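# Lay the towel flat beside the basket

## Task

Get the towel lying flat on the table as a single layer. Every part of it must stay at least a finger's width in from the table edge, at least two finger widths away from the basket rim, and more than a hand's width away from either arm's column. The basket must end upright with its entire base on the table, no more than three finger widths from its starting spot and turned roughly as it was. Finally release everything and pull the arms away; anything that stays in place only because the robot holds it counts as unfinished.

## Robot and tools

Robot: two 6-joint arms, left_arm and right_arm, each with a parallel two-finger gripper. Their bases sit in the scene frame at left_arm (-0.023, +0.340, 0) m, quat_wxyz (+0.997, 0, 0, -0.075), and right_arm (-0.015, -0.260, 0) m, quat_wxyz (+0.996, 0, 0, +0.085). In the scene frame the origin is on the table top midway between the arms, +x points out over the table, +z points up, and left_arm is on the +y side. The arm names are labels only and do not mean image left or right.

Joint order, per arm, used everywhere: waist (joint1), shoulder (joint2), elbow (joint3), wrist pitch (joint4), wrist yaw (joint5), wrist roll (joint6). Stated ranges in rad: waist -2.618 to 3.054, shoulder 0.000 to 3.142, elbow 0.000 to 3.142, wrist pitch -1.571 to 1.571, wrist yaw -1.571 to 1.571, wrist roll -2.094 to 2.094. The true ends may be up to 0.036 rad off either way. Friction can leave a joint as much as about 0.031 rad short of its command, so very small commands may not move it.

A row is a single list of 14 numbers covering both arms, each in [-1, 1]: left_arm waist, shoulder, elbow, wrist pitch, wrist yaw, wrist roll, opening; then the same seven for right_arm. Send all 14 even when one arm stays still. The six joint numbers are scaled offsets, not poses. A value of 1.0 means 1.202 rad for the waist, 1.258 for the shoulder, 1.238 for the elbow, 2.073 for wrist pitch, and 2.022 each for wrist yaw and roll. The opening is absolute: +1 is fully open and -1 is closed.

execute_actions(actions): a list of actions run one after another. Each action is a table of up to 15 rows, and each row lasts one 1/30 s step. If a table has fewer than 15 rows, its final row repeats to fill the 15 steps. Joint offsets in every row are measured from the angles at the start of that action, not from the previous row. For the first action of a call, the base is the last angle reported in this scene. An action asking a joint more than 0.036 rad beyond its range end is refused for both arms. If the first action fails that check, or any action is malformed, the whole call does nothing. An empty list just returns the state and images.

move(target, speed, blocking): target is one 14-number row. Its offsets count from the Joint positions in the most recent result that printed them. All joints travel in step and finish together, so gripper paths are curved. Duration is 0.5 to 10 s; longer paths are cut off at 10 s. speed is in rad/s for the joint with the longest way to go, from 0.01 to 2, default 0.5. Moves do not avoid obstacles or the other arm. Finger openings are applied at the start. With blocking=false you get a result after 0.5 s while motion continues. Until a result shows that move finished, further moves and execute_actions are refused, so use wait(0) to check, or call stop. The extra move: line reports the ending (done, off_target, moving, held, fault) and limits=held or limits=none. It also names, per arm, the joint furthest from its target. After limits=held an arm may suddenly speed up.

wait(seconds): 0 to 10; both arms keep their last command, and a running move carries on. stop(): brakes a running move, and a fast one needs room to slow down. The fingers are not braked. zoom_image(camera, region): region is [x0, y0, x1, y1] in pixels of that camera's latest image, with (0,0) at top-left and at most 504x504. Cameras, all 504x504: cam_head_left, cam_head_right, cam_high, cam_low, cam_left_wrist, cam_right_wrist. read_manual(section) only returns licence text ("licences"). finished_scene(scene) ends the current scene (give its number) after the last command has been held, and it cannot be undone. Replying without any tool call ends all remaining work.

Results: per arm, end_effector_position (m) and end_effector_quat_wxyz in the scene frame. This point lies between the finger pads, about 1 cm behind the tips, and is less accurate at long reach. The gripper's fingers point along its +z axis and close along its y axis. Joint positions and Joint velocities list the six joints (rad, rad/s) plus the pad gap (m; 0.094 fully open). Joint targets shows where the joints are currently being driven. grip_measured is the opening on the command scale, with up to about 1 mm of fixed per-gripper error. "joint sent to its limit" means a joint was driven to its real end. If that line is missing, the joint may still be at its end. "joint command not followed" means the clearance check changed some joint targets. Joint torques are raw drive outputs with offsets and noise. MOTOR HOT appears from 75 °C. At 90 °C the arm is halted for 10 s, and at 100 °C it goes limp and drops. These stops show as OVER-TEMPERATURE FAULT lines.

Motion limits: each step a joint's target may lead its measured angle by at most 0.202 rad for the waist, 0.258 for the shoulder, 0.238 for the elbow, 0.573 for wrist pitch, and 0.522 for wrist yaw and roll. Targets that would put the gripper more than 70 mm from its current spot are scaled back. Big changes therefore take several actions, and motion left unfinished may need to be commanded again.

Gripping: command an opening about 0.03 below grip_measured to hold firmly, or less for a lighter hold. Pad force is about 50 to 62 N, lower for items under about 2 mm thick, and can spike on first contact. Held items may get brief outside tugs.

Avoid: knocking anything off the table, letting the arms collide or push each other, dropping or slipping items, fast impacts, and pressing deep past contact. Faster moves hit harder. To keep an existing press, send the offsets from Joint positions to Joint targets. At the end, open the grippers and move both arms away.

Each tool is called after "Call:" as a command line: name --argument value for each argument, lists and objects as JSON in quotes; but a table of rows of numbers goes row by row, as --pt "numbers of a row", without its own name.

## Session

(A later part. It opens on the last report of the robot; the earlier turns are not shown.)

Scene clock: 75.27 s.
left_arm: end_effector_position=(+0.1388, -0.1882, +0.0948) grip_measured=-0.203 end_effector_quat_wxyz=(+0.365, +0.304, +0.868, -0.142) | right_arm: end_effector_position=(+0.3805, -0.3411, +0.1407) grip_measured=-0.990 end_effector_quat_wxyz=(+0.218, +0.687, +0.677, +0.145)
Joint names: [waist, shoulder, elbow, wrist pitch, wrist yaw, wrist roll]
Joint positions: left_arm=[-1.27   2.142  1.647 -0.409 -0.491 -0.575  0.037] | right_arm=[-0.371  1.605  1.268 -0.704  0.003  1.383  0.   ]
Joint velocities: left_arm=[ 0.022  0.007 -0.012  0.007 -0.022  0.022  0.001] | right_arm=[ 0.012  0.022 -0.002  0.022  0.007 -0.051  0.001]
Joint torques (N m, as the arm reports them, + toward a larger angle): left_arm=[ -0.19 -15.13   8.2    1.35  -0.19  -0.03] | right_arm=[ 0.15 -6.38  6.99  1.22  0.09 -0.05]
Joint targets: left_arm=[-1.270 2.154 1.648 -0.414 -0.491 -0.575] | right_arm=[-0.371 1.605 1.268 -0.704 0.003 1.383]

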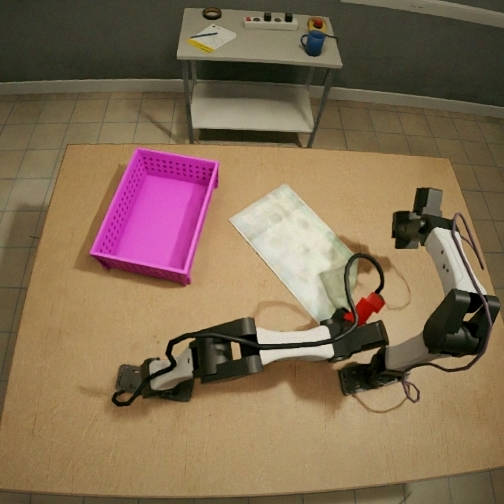

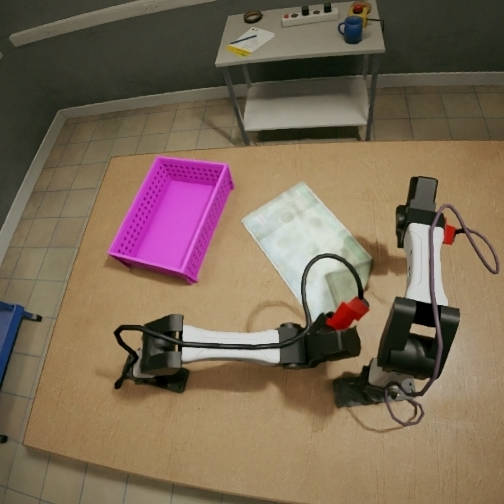

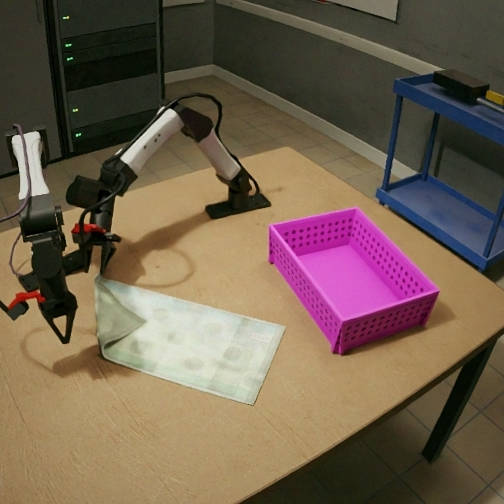

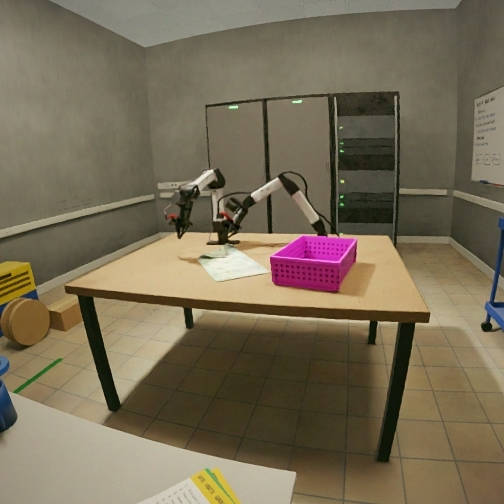

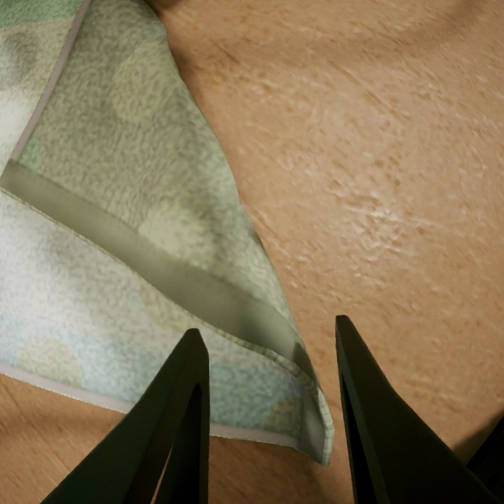

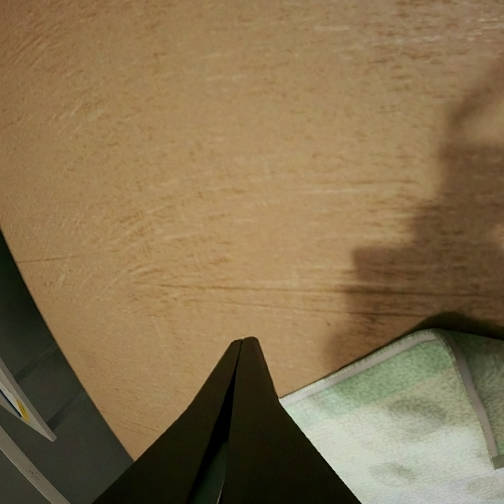

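Call:
move --target '[0.699,0.0808,0.1892,-0.2067,0.2428,0.2844,-1, 0.3,0.1,0.02,-0.15,0.15,-0.3,-0.15]' --speed 0.8

Scene clock: 80.63 s.
left_arm: end_effector_position=(+0.4202, +0.0562, +0.0706) grip_measured=-0.996 end_effector_quat_wxyz=(+0.194, +0.271, +0.941, -0.053) | right_arm: end_effector_position=(+0.3219, -0.2586, +0.0854) grip_measured=-0.153 end_effector_quat_wxyz=(+0.119, +0.316, +0.935, -0.105)
Joint names: [waist, shoulder, elbow, wrist pitch, wrist yaw, wrist roll]
Joint positions: left_arm=[-0.422  2.215  1.863 -0.814 -0.01  -0.01   0.   ] | right_arm=[-0.017  1.718  1.268 -1.002  0.297  0.786  0.04 ]
Joint velocities: left_arm=[ 0.007 -0.007 -0.007 -0.037 -0.037 -0.066  0.   ] | right_arm=[ 0.002  0.002 -0.007 -0.037  0.007 -0.022 -0.002]
Joint torques (N m, as the arm reports them, + toward a larger angle): left_arm=[ -0.62 -14.29   9.4    0.85   0.22   0.03] | right_arm=[ 0.7  -5.79  8.08  0.43  0.37 -0.1 ]
Joint targets: left_arm=[-0.429 2.243 1.881 -0.837 0.000 0.000] | right_arm=[-0.010 1.730 1.292 -1.015 0.306 0.777]
move: off_target (left_arm, right_arm); limits=none; left_arm: farthest joint: the shoulder, 0.029 radians from its target (0.102 radians at the start); right_arm: farthest joint: the elbow, 0.025 radians from its target (0.025 radians at the start)

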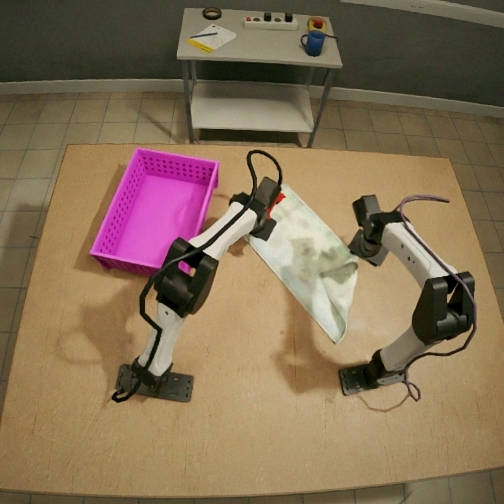

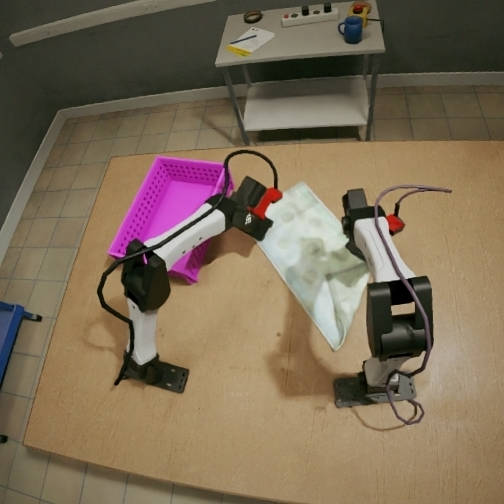

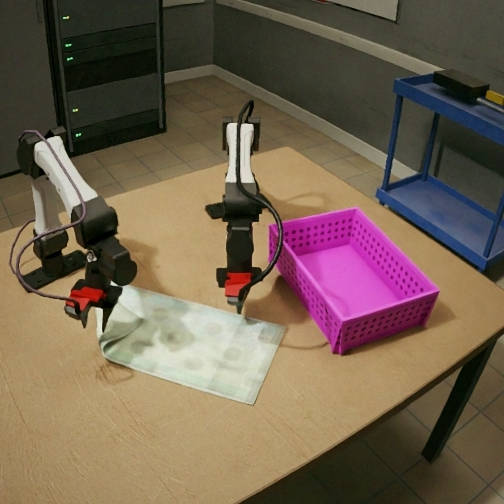

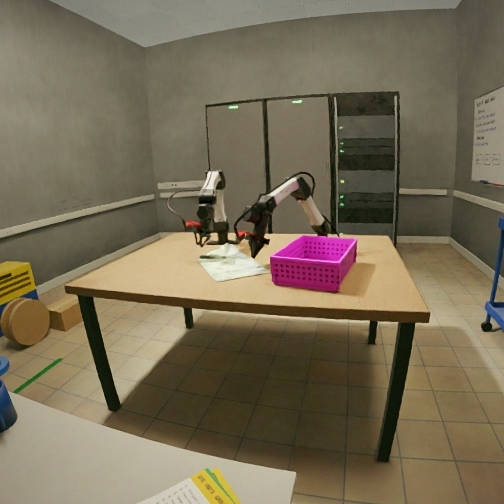

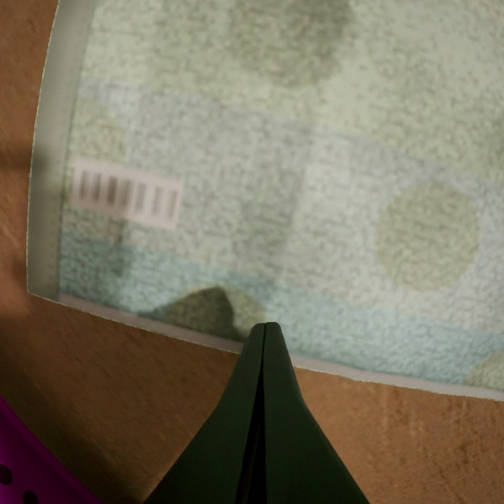

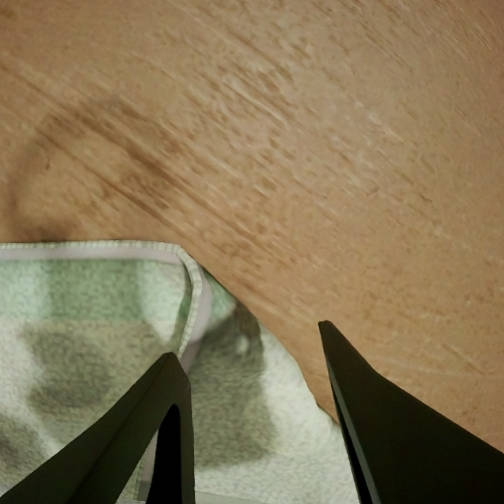

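Call:
move --target '[-0.06,0.085,0,0,0,0,-1, 0.4588,0.1136,0.057,-0.099,0.1004,-0.1686,-0.15]' --speed 0.5

Scene clock: 82.93 s.
left_arm: end_effector_position=(+0.3969, +0.0315, +0.0298) grip_measured=-0.996 end_effector_quat_wxyz=(+0.155, +0.304, +0.939, -0.047) | right_arm: end_effector_position=(+0.2655, -0.1283, +0.0724) grip_measured=-0.153 end_effector_quat_wxyz=(+0.070, -0.138, +0.958, -0.243)
Joint names: [waist, shoulder, elbow, wrist pitch, wrist yaw, wrist roll]
Joint positions: left_arm=[-0.486  2.296  1.863 -0.814 -0.01  -0.01   0.   ] | right_arm=[ 0.532  1.847  1.318 -1.194  0.49   0.454  0.04 ]
Joint velocities: left_arm=[ 0.012 -0.007 -0.002 -0.081 -0.051  0.007 -0.001] | right_arm=[ 0.002 -0.002  0.007  0.007 -0.007  0.037 -0.001]
Joint torques (N m, as the arm reports them, + toward a larger angle): left_arm=[ -0.9  -15.     7.79   0.92   0.1   -0.03] | right_arm=[ 0.38 -6.34  7.24 -0.05  0.45 -0.07]
Joint targets: left_arm=[-0.494 2.322 1.863 -0.814 -0.011 -0.010] | right_arm=[0.535 1.860 1.338 -1.208 0.500 0.446]
move: off_target (left_arm, right_arm); limits=none; left_arm: farthest joint: the shoulder, 0.026 radians from its target (0.107 radians at the start); right_arm: farthest joint: the elbow, 0.021 radians from its target (0.071 radians at the start)

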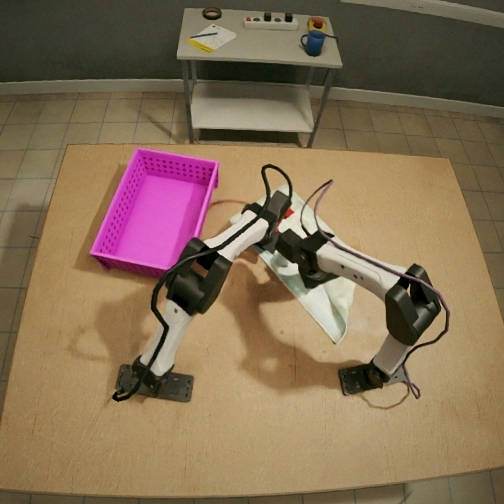

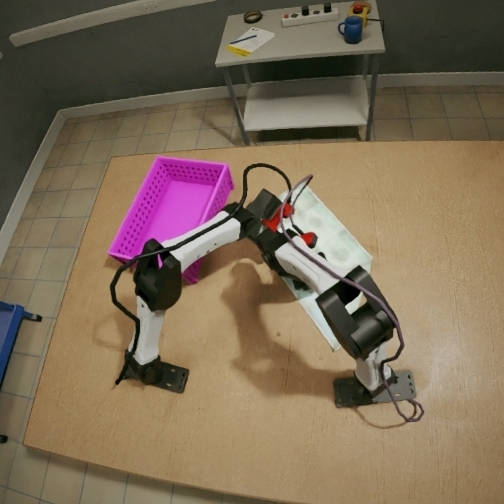

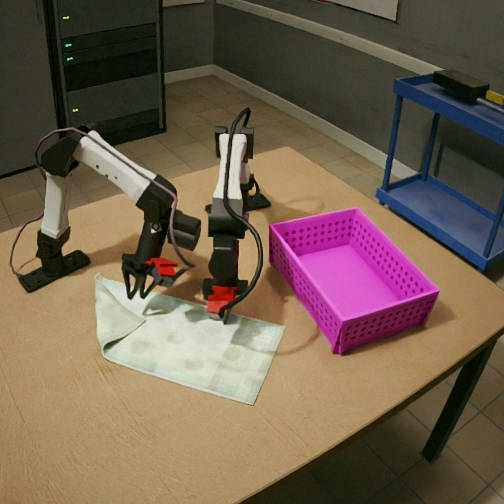

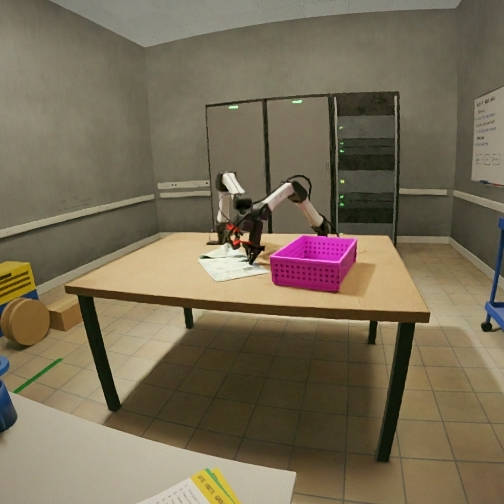

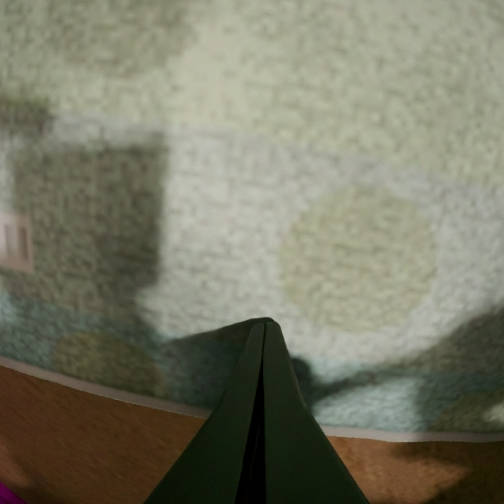

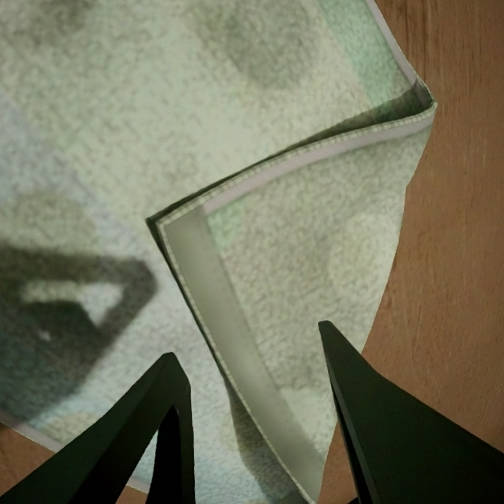

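Call:
move --target '[0,0.05,0,0,0,0,-1, 0,0.04,-0.069,0.056,0,0,-0.15]' --speed 0.2

Scene clock: 84.93 s.
left_arm: end_effector_position=(+0.3970, +0.0314, +0.0282) grip_measured=-0.996 end_effector_quat_wxyz=(+0.154, +0.304, +0.939, -0.046) | right_arm: end_effector_position=(+0.2647, -0.1290, +0.0441) grip_measured=-0.153 end_effector_quat_wxyz=(+0.067, -0.139, +0.957, -0.245)
Joint names: [waist, shoulder, elbow, wrist pitch, wrist yaw, wrist roll]
Joint positions: left_arm=[-0.486  2.299  1.863 -0.813 -0.01  -0.01   0.   ] | right_arm=[ 0.532  1.886  1.249 -1.094  0.49   0.454  0.04 ]
Joint velocities: left_arm=[ 0.002 -0.012 -0.022  0.051 -0.051  0.037  0.   ] | right_arm=[ 0.002 -0.002  0.017 -0.051 -0.007 -0.007 -0.001]
Joint torques (N m, as the arm reports them, + toward a larger angle): left_arm=[ -0.21 -11.99   7.69   0.92   0.11  -0.04] | right_arm=[ 0.17 -6.56  4.27  0.19  0.34  0.04]
Joint targets: left_arm=[-0.486 2.359 1.863 -0.814 -0.010 -0.010] | right_arm=[0.532 1.898 1.232 -1.078 0.490 0.454]
move: off_target (left_arm); limits=none; left_arm: farthest joint: the shoulder, 0.060 radians from its target (0.063 radians at the start); right_arm: farthest joint: the elbow, 0.016 radians from its target (0.085 radians at the start)

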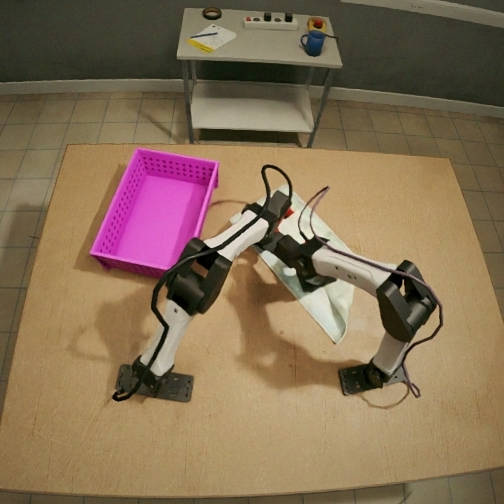

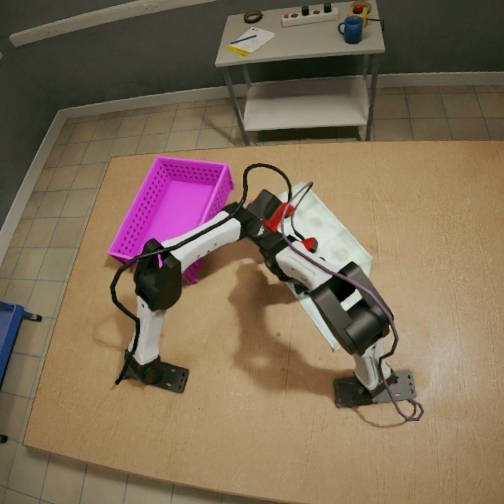

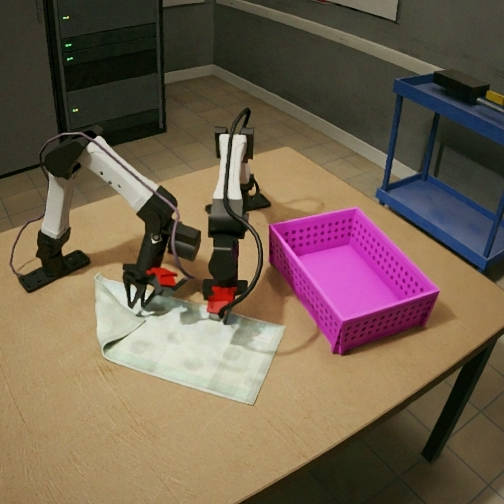

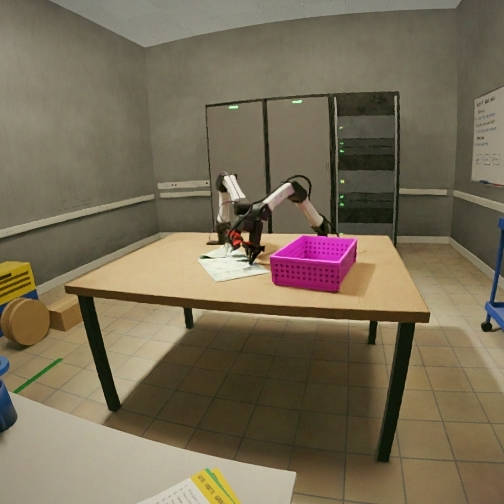

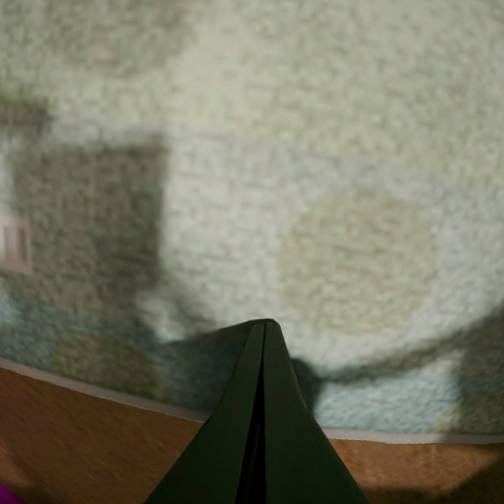

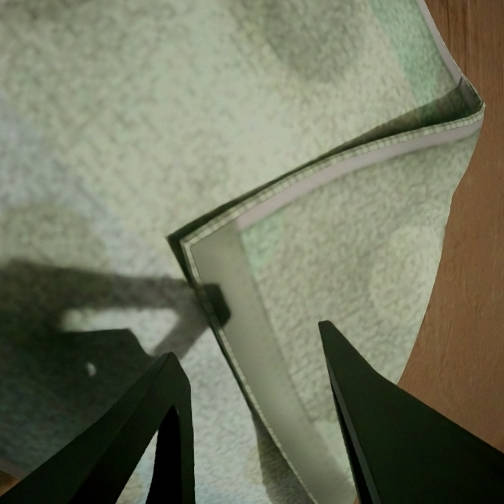

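Call:
execute_actions --actions '[[[0,0.048,0,0,0,0,-1, 0,0.012,-0.016,0.01,0,0,-0.15],[0,0.048,0,0,0,0,-1, 0,0.015,-0.022,0.015,0,0,-0.15],[0,0.048,0,0,0,0,-1, 0,0.018,-0.028,0.02,0,0,-0.15],[0,0.048,0,0,0,0,-1, 0,0.021,-0.034,0.026,0,0,-0.15],[0,0.048,0,0,0,0,-1, 0,0.024,-0.038,0.031,0,0,-0.15],[0,0.048,0,0,0,0,-1, 0,0.026,-0.042,0.035,0,0,-0.15]]]'

Scene clock: 90.40 s.
left_arm: end_effector_position=(+0.3970, +0.0314, +0.0282) grip_measured=-0.996 end_effector_quat_wxyz=(+0.154, +0.304, +0.939, -0.046) | right_arm: end_effector_position=(+0.2630, -0.1304, +0.0286) grip_measured=-0.153 end_effector_quat_wxyz=(+0.064, -0.140, +0.957, -0.247)
Joint names: [waist, shoulder, elbow, wrist pitch, wrist yaw, wrist roll]
Joint positions: left_arm=[-0.486  2.299  1.863 -0.813 -0.01  -0.01   0.   ] | right_arm=[ 0.532  1.909  1.212 -1.041  0.49   0.454  0.04 ]
Joint velocities: left_arm=[-0.007 -0.002 -0.007 -0.007 -0.11  -0.037 -0.001] | right_arm=[-0.007 -0.007  0.002  0.037 -0.022  0.007 -0.   ]
Joint torques (N m, as the arm reports them, + toward a larger angle): left_arm=[ -0.26 -11.98   7.64   0.95   0.12  -0.03] | right_arm=[ 0.15 -6.76  4.15  0.2   0.36  0.03]
Joint targets: left_arm=[-0.486 2.360 1.863 -0.813 -0.010 -0.010] | right_arm=[0.532 1.919 1.196 -1.021 0.490 0.454]

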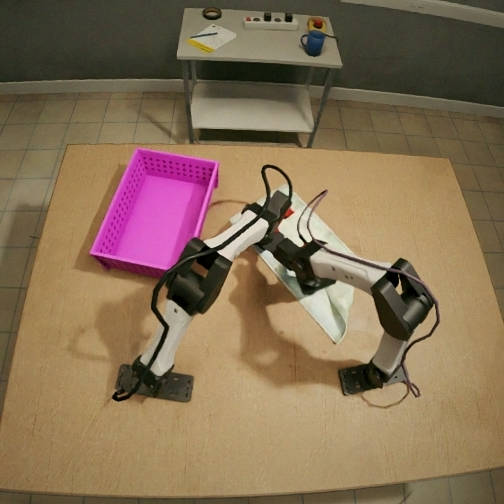

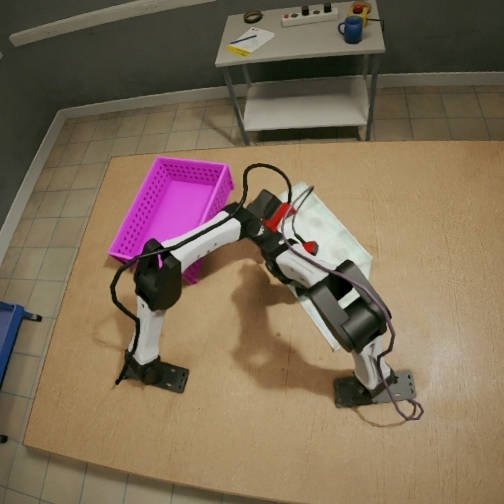

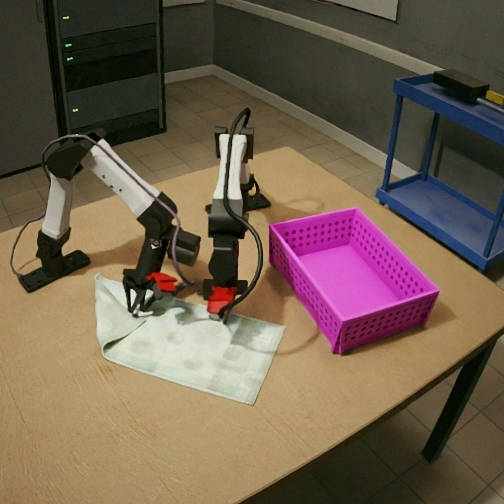

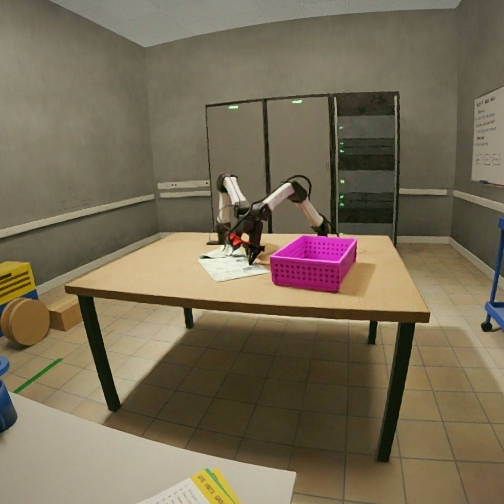

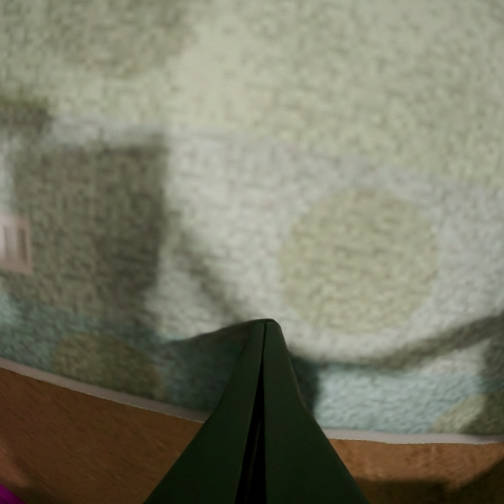

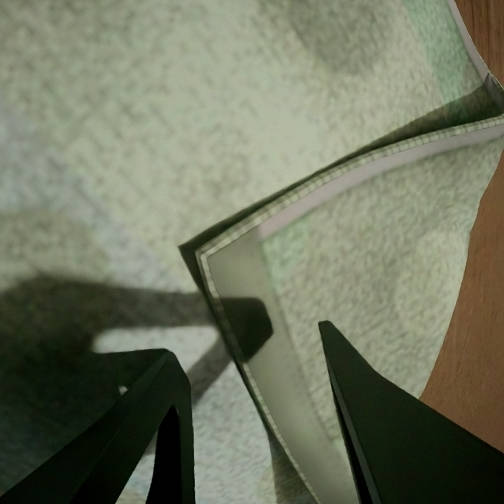

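Call:
execute_actions --actions '[[[0,0.048,0,0,0,0,-1, -0.008,0.012,-0.012,0.008,0,0,-0.15],[0,0.048,0,0,0,0,-1, -0.016,0.012,-0.012,0.008,0,0,-0.15],[0,0.048,0,0,0,0,-1, -0.024,0.012,-0.012,0.008,0,0,-0.15],[0,0.048,0,0,0,0,-1, -0.032,0.012,-0.012,0.008,0,0,-0.15],[0,0.048,0,0,0,0,-1, -0.04,0.012,-0.012,0.008,0,0,-0.15],[0,0.048,0,0,0,0,-1, -0.048,0.012,-0.012,0.008,0,0,-0.15],[0,0.048,0,0,0,0,-1, -0.056,0.012,-0.012,0.008,0,0,-0.15],[0,0.048,0,0,0,0,-1, -0.064,0.012,-0.012,0.008,0,0,-0.15],[0,0.048,0,0,0,0,-1, -0.072,0.012,-0.012,0.008,0,0,-0.15],[0,0.048,0,0,0,0,-1, -0.08,0.012,-0.012,0.008,0,0,-0.15],[0,0.048,0,0,0,0,-1, -0.088,0.012,-0.012,0.008,0,0,-0.15]]]'

Scene clock: 91.43 s.
left_arm: end_effector_position=(+0.3970, +0.0314, +0.0282) grip_measured=-0.996 end_effector_quat_wxyz=(+0.154, +0.304, +0.939, -0.046) | right_arm: end_effector_position=(+0.2752, -0.1585, +0.0284) grip_measured=-0.153 end_effector_quat_wxyz=(+0.053, -0.091, +0.963, -0.249)
Joint names: [waist, shoulder, elbow, wrist pitch, wrist yaw, wrist roll]
Joint positions: left_arm=[-0.486  2.299  1.863 -0.813 -0.01  -0.01   0.   ] | right_arm=[ 0.432  1.909  1.212 -1.038  0.49   0.454  0.04 ]
Joint velocities: left_arm=[ 0.007  0.012 -0.012 -0.022 -0.125  0.007 -0.001] | right_arm=[ 0.002 -0.002 -0.002 -0.022  0.022 -0.066 -0.001]
Joint torques (N m, as the arm reports them, + toward a larger angle): left_arm=[ -0.17 -11.92   7.68   0.93   0.11  -0.02] | right_arm=[-0.26 -6.35  4.24  0.17  0.35  0.03]
Joint targets: left_arm=[-0.486 2.360 1.863 -0.813 -0.010 -0.010] | right_arm=[0.426 1.925 1.197 -1.024 0.490 0.454]

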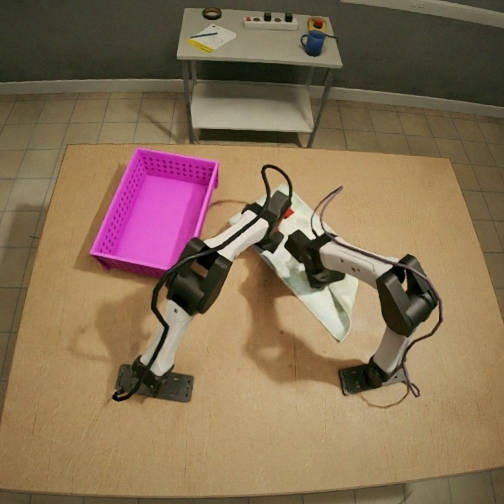

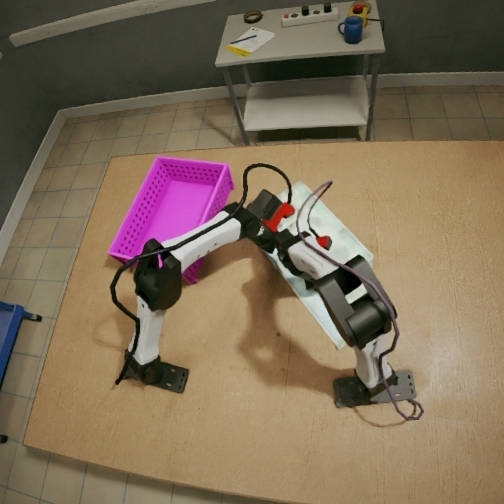

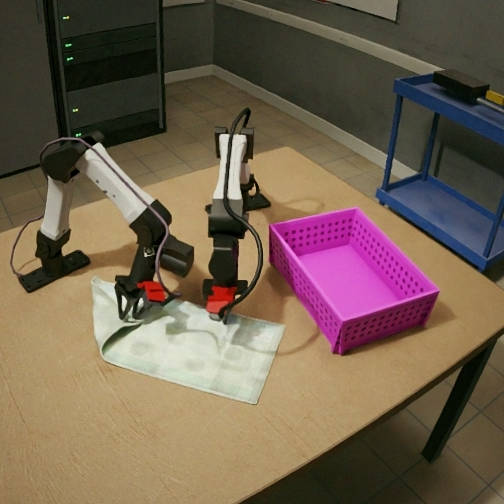

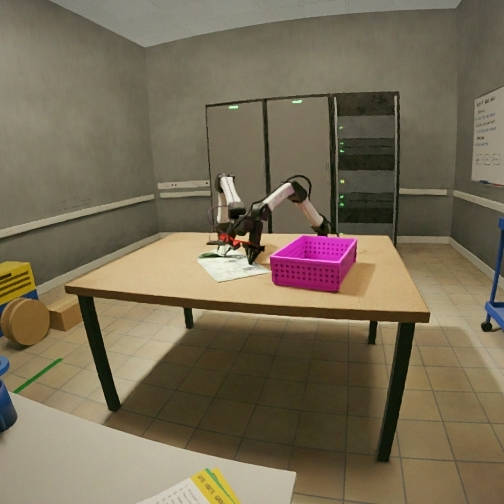

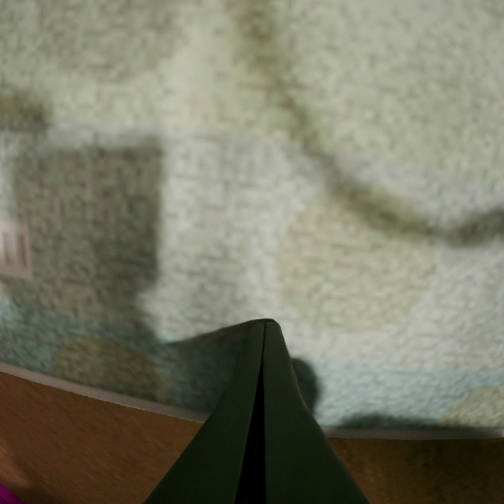

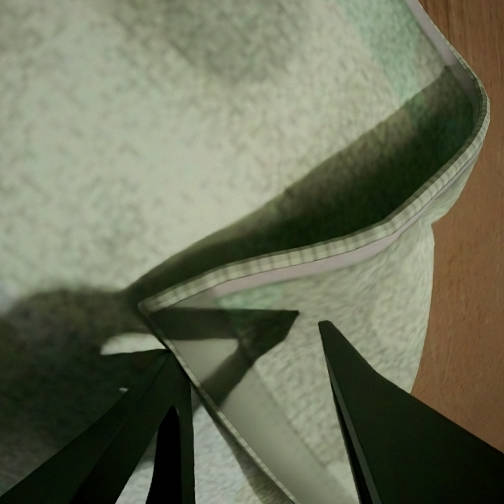

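Call:
execute_actions --actions '[]'

Scene clock: 93.00 s.
left_arm: end_effector_position=(+0.3970, +0.0314, +0.0282) grip_measured=-0.996 end_effector_quat_wxyz=(+0.154, +0.304, +0.939, -0.046) | right_arm: end_effector_position=(+0.2752, -0.1585, +0.0284) grip_measured=-0.153 end_effector_quat_wxyz=(+0.053, -0.091, +0.963, -0.249)
Joint names: [waist, shoulder, elbow, wrist pitch, wrist yaw, wrist roll]
Joint positions: left_arm=[-0.486  2.299  1.863 -0.813 -0.01  -0.01   0.   ] | right_arm=[ 0.432  1.909  1.212 -1.038  0.49   0.454  0.04 ]
Joint velocities: left_arm=[ 0.022 -0.012 -0.007 -0.022 -0.066 -0.022 -0.001] | right_arm=[-0.007 -0.007  0.007  0.007 -0.022 -0.051  0.001]
Joint torques (N m, as the arm reports them, + toward a larger angle): left_arm=[ -0.13 -11.96   7.66   0.93   0.13  -0.03] | right_arm=[-0.29 -6.35  4.22  0.17  0.35  0.03]
Joint targets: left_arm=[-0.486 2.360 1.863 -0.813 -0.010 -0.010] | right_arm=[0.426 1.925 1.197 -1.024 0.490 0.454]

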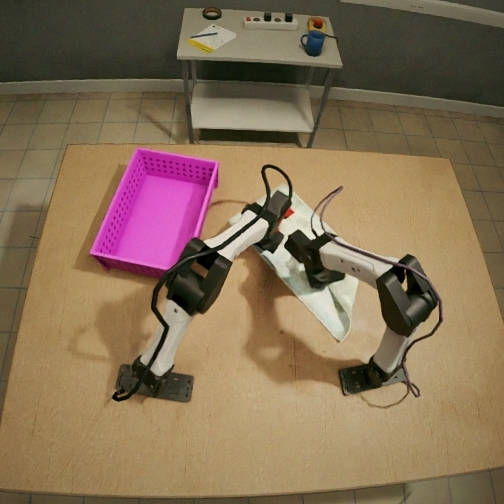

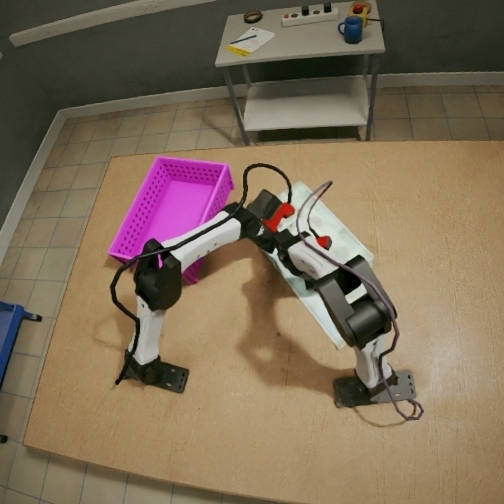

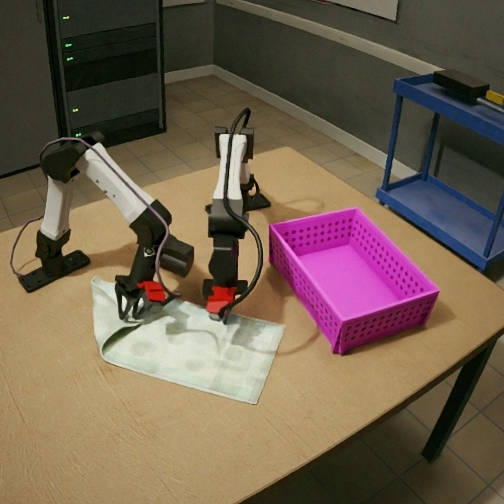

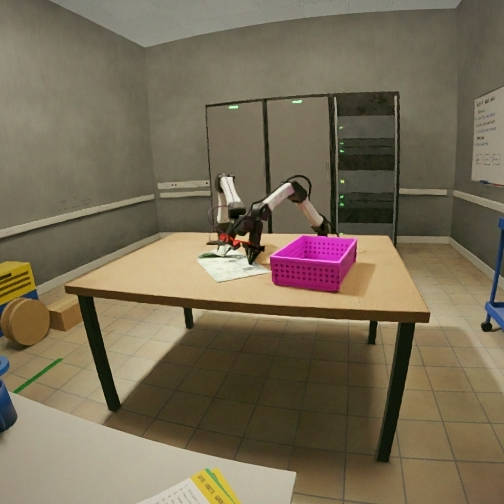

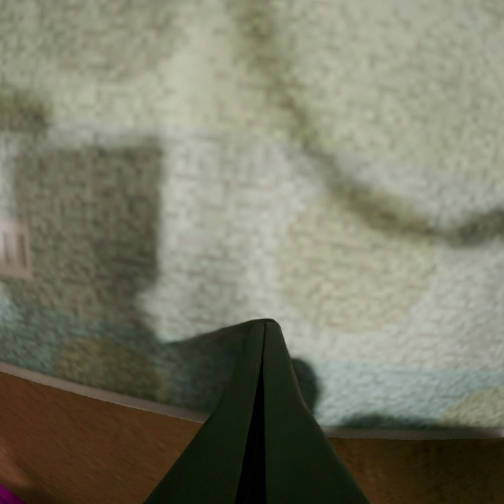

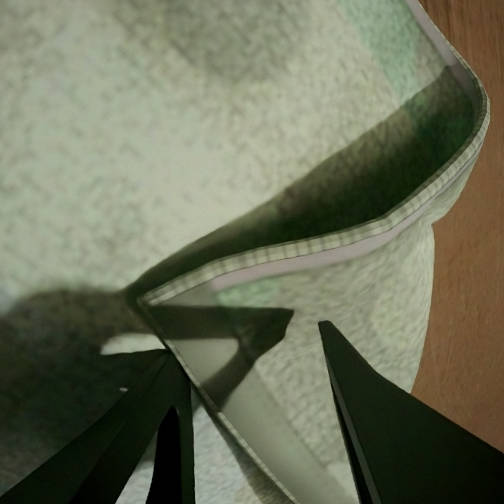

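Call:
execute_actions --actions '[[[0,0.048,0,0,0,0,-1, -0.01,-0.004,0,0,0,0,-0.15],[0,0.048,0,0,0,0,-1, -0.02,-0.008,0,0,0,0,-0.15],[0,0.048,0,0,0,0,-1, -0.03,-0.01,0,0,0,0,-0.15],[0,0.048,0,0,0,0,-1, -0.04,-0.01,0,0,0,0,-0.15]],[[0,0.048,0,0,0,0,-1, 0,0,0,0,0,0,-0.3],[0,0.048,0,0,0,0,-1, 0,0,0,0,0,0,-0.3],[0,0.048,0,0,0,0,-1, 0,0,0,0,0,0,-0.4],[0,0.048,0,0,0,0,-1, 0,0,0,0,0,0,-0.4],[0,0.048,0,0,0,0,-1, 0,0,0,0,0,0,-0.5],[0,0.048,0,0,0,0,-1, 0,0,0,0,0,0,-0.5],[0,0.048,0,0,0,0,-1, 0,0,0,0,0,0,-0.6],[0,0.048,0,0,0,0,-1, 0,0,0,0,0,0,-0.6],[0,0.048,0,0,0,0,-1, 0,0,0,0,0,0,-0.7]]]'

Scene clock: 94.70 s.
left_arm: end_effector_position=(+0.3970, +0.0314, +0.0282) grip_measured=-0.996 end_effector_quat_wxyz=(+0.154, +0.304, +0.939, -0.046) | right_arm: end_effector_position=(+0.2792, -0.1709, +0.0284) grip_measured=-0.697 end_effector_quat_wxyz=(+0.047, -0.071, +0.965, -0.250)
Joint names: [waist, shoulder, elbow, wrist pitch, wrist yaw, wrist roll]
Joint positions: left_arm=[-0.486  2.299  1.863 -0.813 -0.01  -0.01   0.   ] | right_arm=[ 0.389  1.909  1.212 -1.038  0.49   0.454  0.014]
Joint velocities: left_arm=[ 0.007 -0.017  0.022 -0.066  0.022 -0.081 -0.   ] | right_arm=[-0.012  0.002  0.002  0.051 -0.007 -0.066  0.   ]
Joint torques (N m, as the arm reports them, + toward a larger angle): left_arm=[ -0.17 -11.99   7.69   0.97   0.14  -0.05] | right_arm=[ 0.16 -7.41  5.31  0.06  0.35  0.04]
Joint targets: left_arm=[-0.486 2.360 1.863 -0.813 -0.010 -0.010] | right_arm=[0.389 1.909 1.212 -1.038 0.490 0.454]

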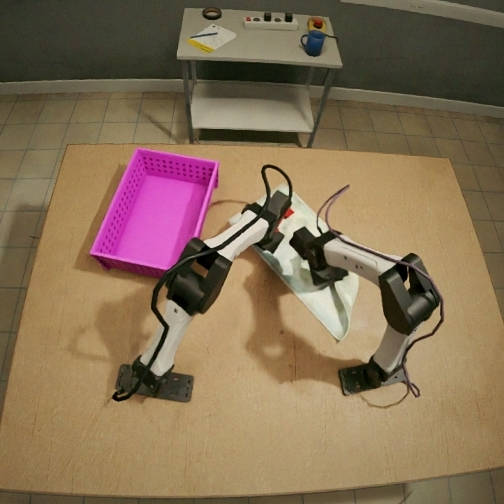

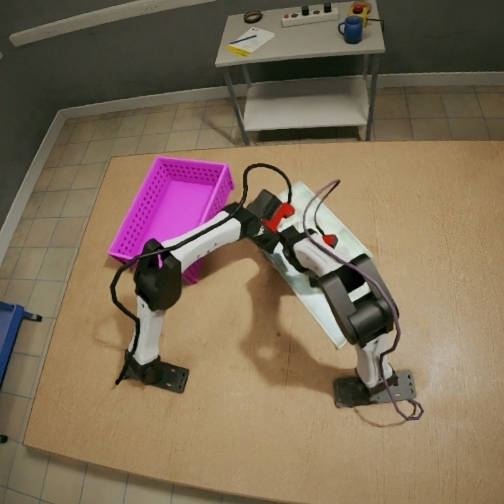

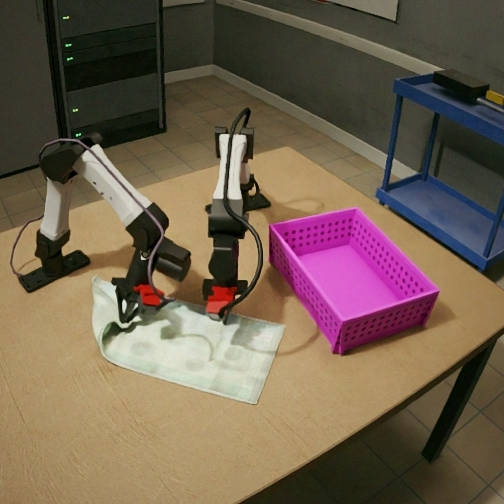

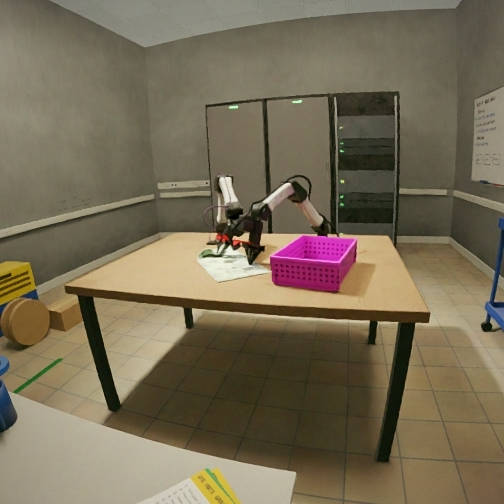

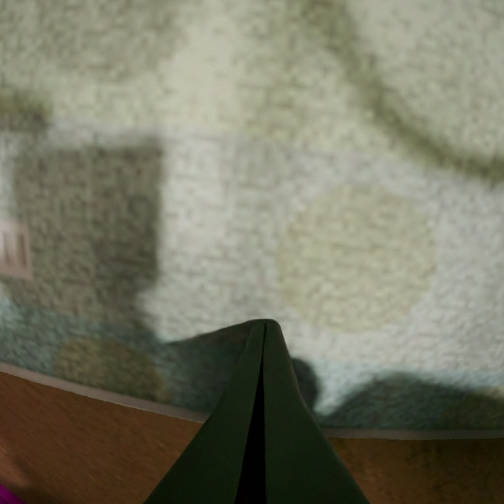

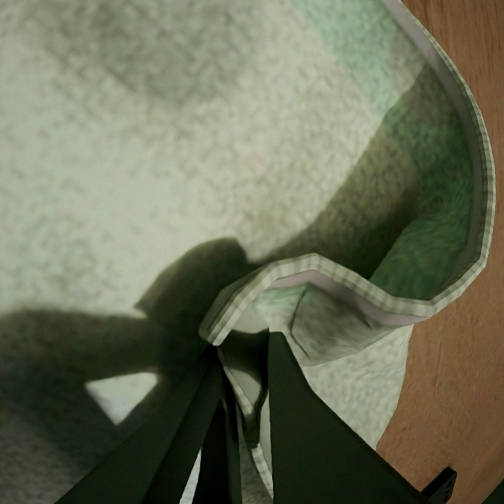

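Call:
execute_actions --actions '[[[0,0.048,0,0,0,0,-1, 0,0,0,0,0,0,-0.8],[0,0.048,0,0,0,0,-1, 0,0,0,0,0,0,-0.8],[0,0.048,0,0,0,0,-1, 0,0,0,0,0,0,-0.88],[0,0.048,0,0,0,0,-1, 0,0,0,0,0,0,-0.88],[0,0.048,0,0,0,0,-1, 0,0,0,0,0,0,-0.94],[0,0.048,0,0,0,0,-1, 0,0,0,0,0,0,-0.94],[0,0.048,0,0,0,0,-1, 0,0,0,0,0,0,-1]]]'

Scene clock: 95.50 s.
left_arm: end_effector_position=(+0.3970, +0.0314, +0.0282) grip_measured=-0.996 end_effector_quat_wxyz=(+0.154, +0.304, +0.939, -0.046) | right_arm: end_effector_position=(+0.2792, -0.1709, +0.0284) grip_measured=-0.964 end_effector_quat_wxyz=(+0.047, -0.071, +0.965, -0.250)
Joint names: [waist, shoulder, elbow, wrist pitch, wrist yaw, wrist roll]
Joint positions: left_arm=[-0.486  2.299  1.863 -0.813 -0.01  -0.01   0.   ] | right_arm=[ 0.389  1.909  1.212 -1.038  0.49   0.454  0.002]
Joint velocities: left_arm=[-0.007 -0.012 -0.012 -0.007 -0.037 -0.007 -0.001] | right_arm=[-0.002  0.002 -0.007  0.022 -0.007 -0.007 -0.   ]
Joint torques (N m, as the arm reports them, + toward a larger angle): left_arm=[ -0.28 -11.94   7.75   0.92   0.14  -0.02] | right_arm=[ 0.18 -7.41  5.31  0.06  0.35  0.03]
Joint targets: left_arm=[-0.486 2.360 1.863 -0.813 -0.010 -0.010] | right_arm=[0.389 1.909 1.212 -1.038 0.490 0.454]

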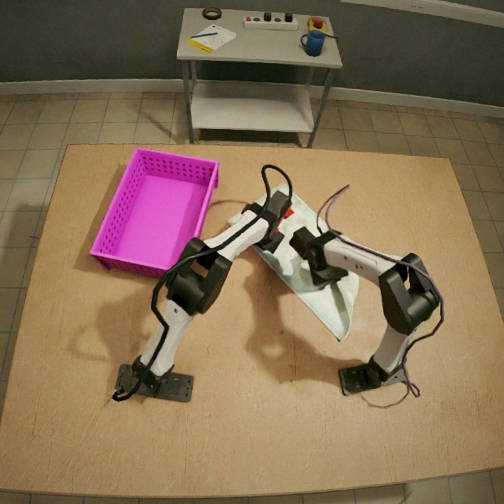

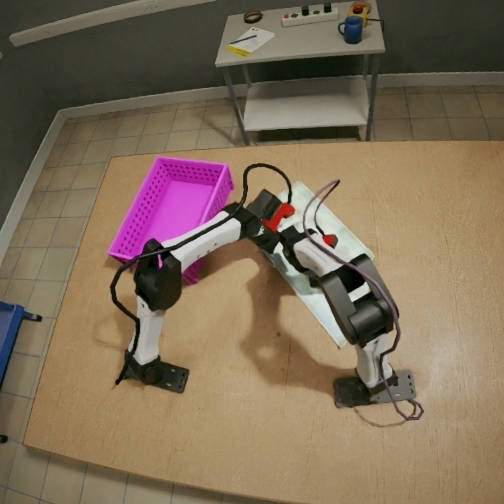

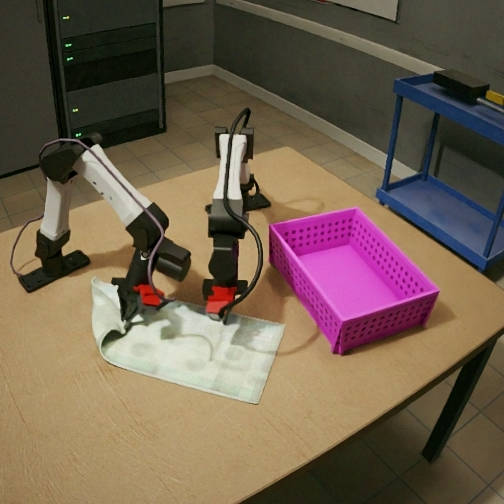

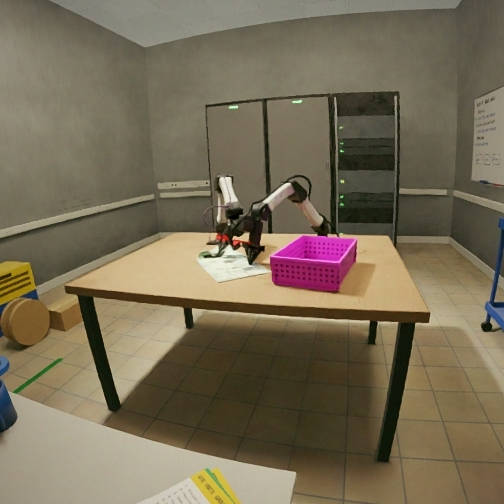

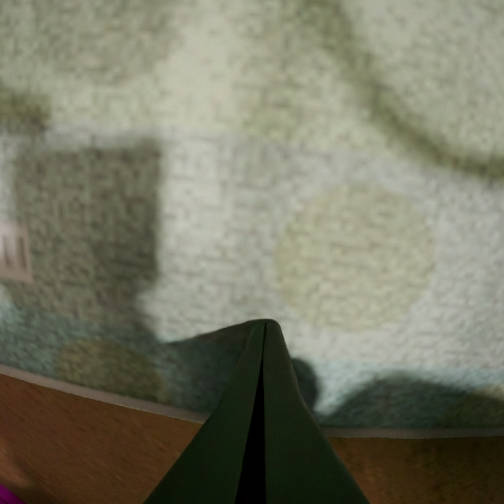

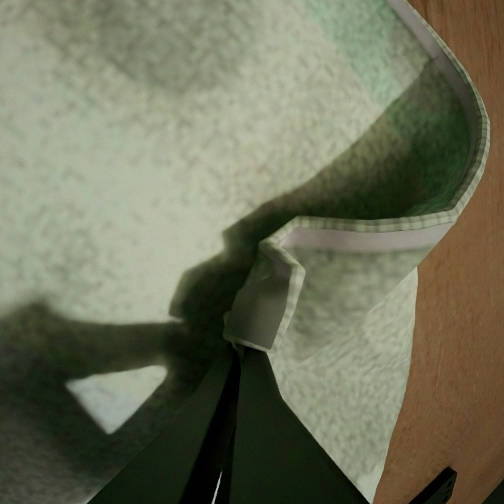

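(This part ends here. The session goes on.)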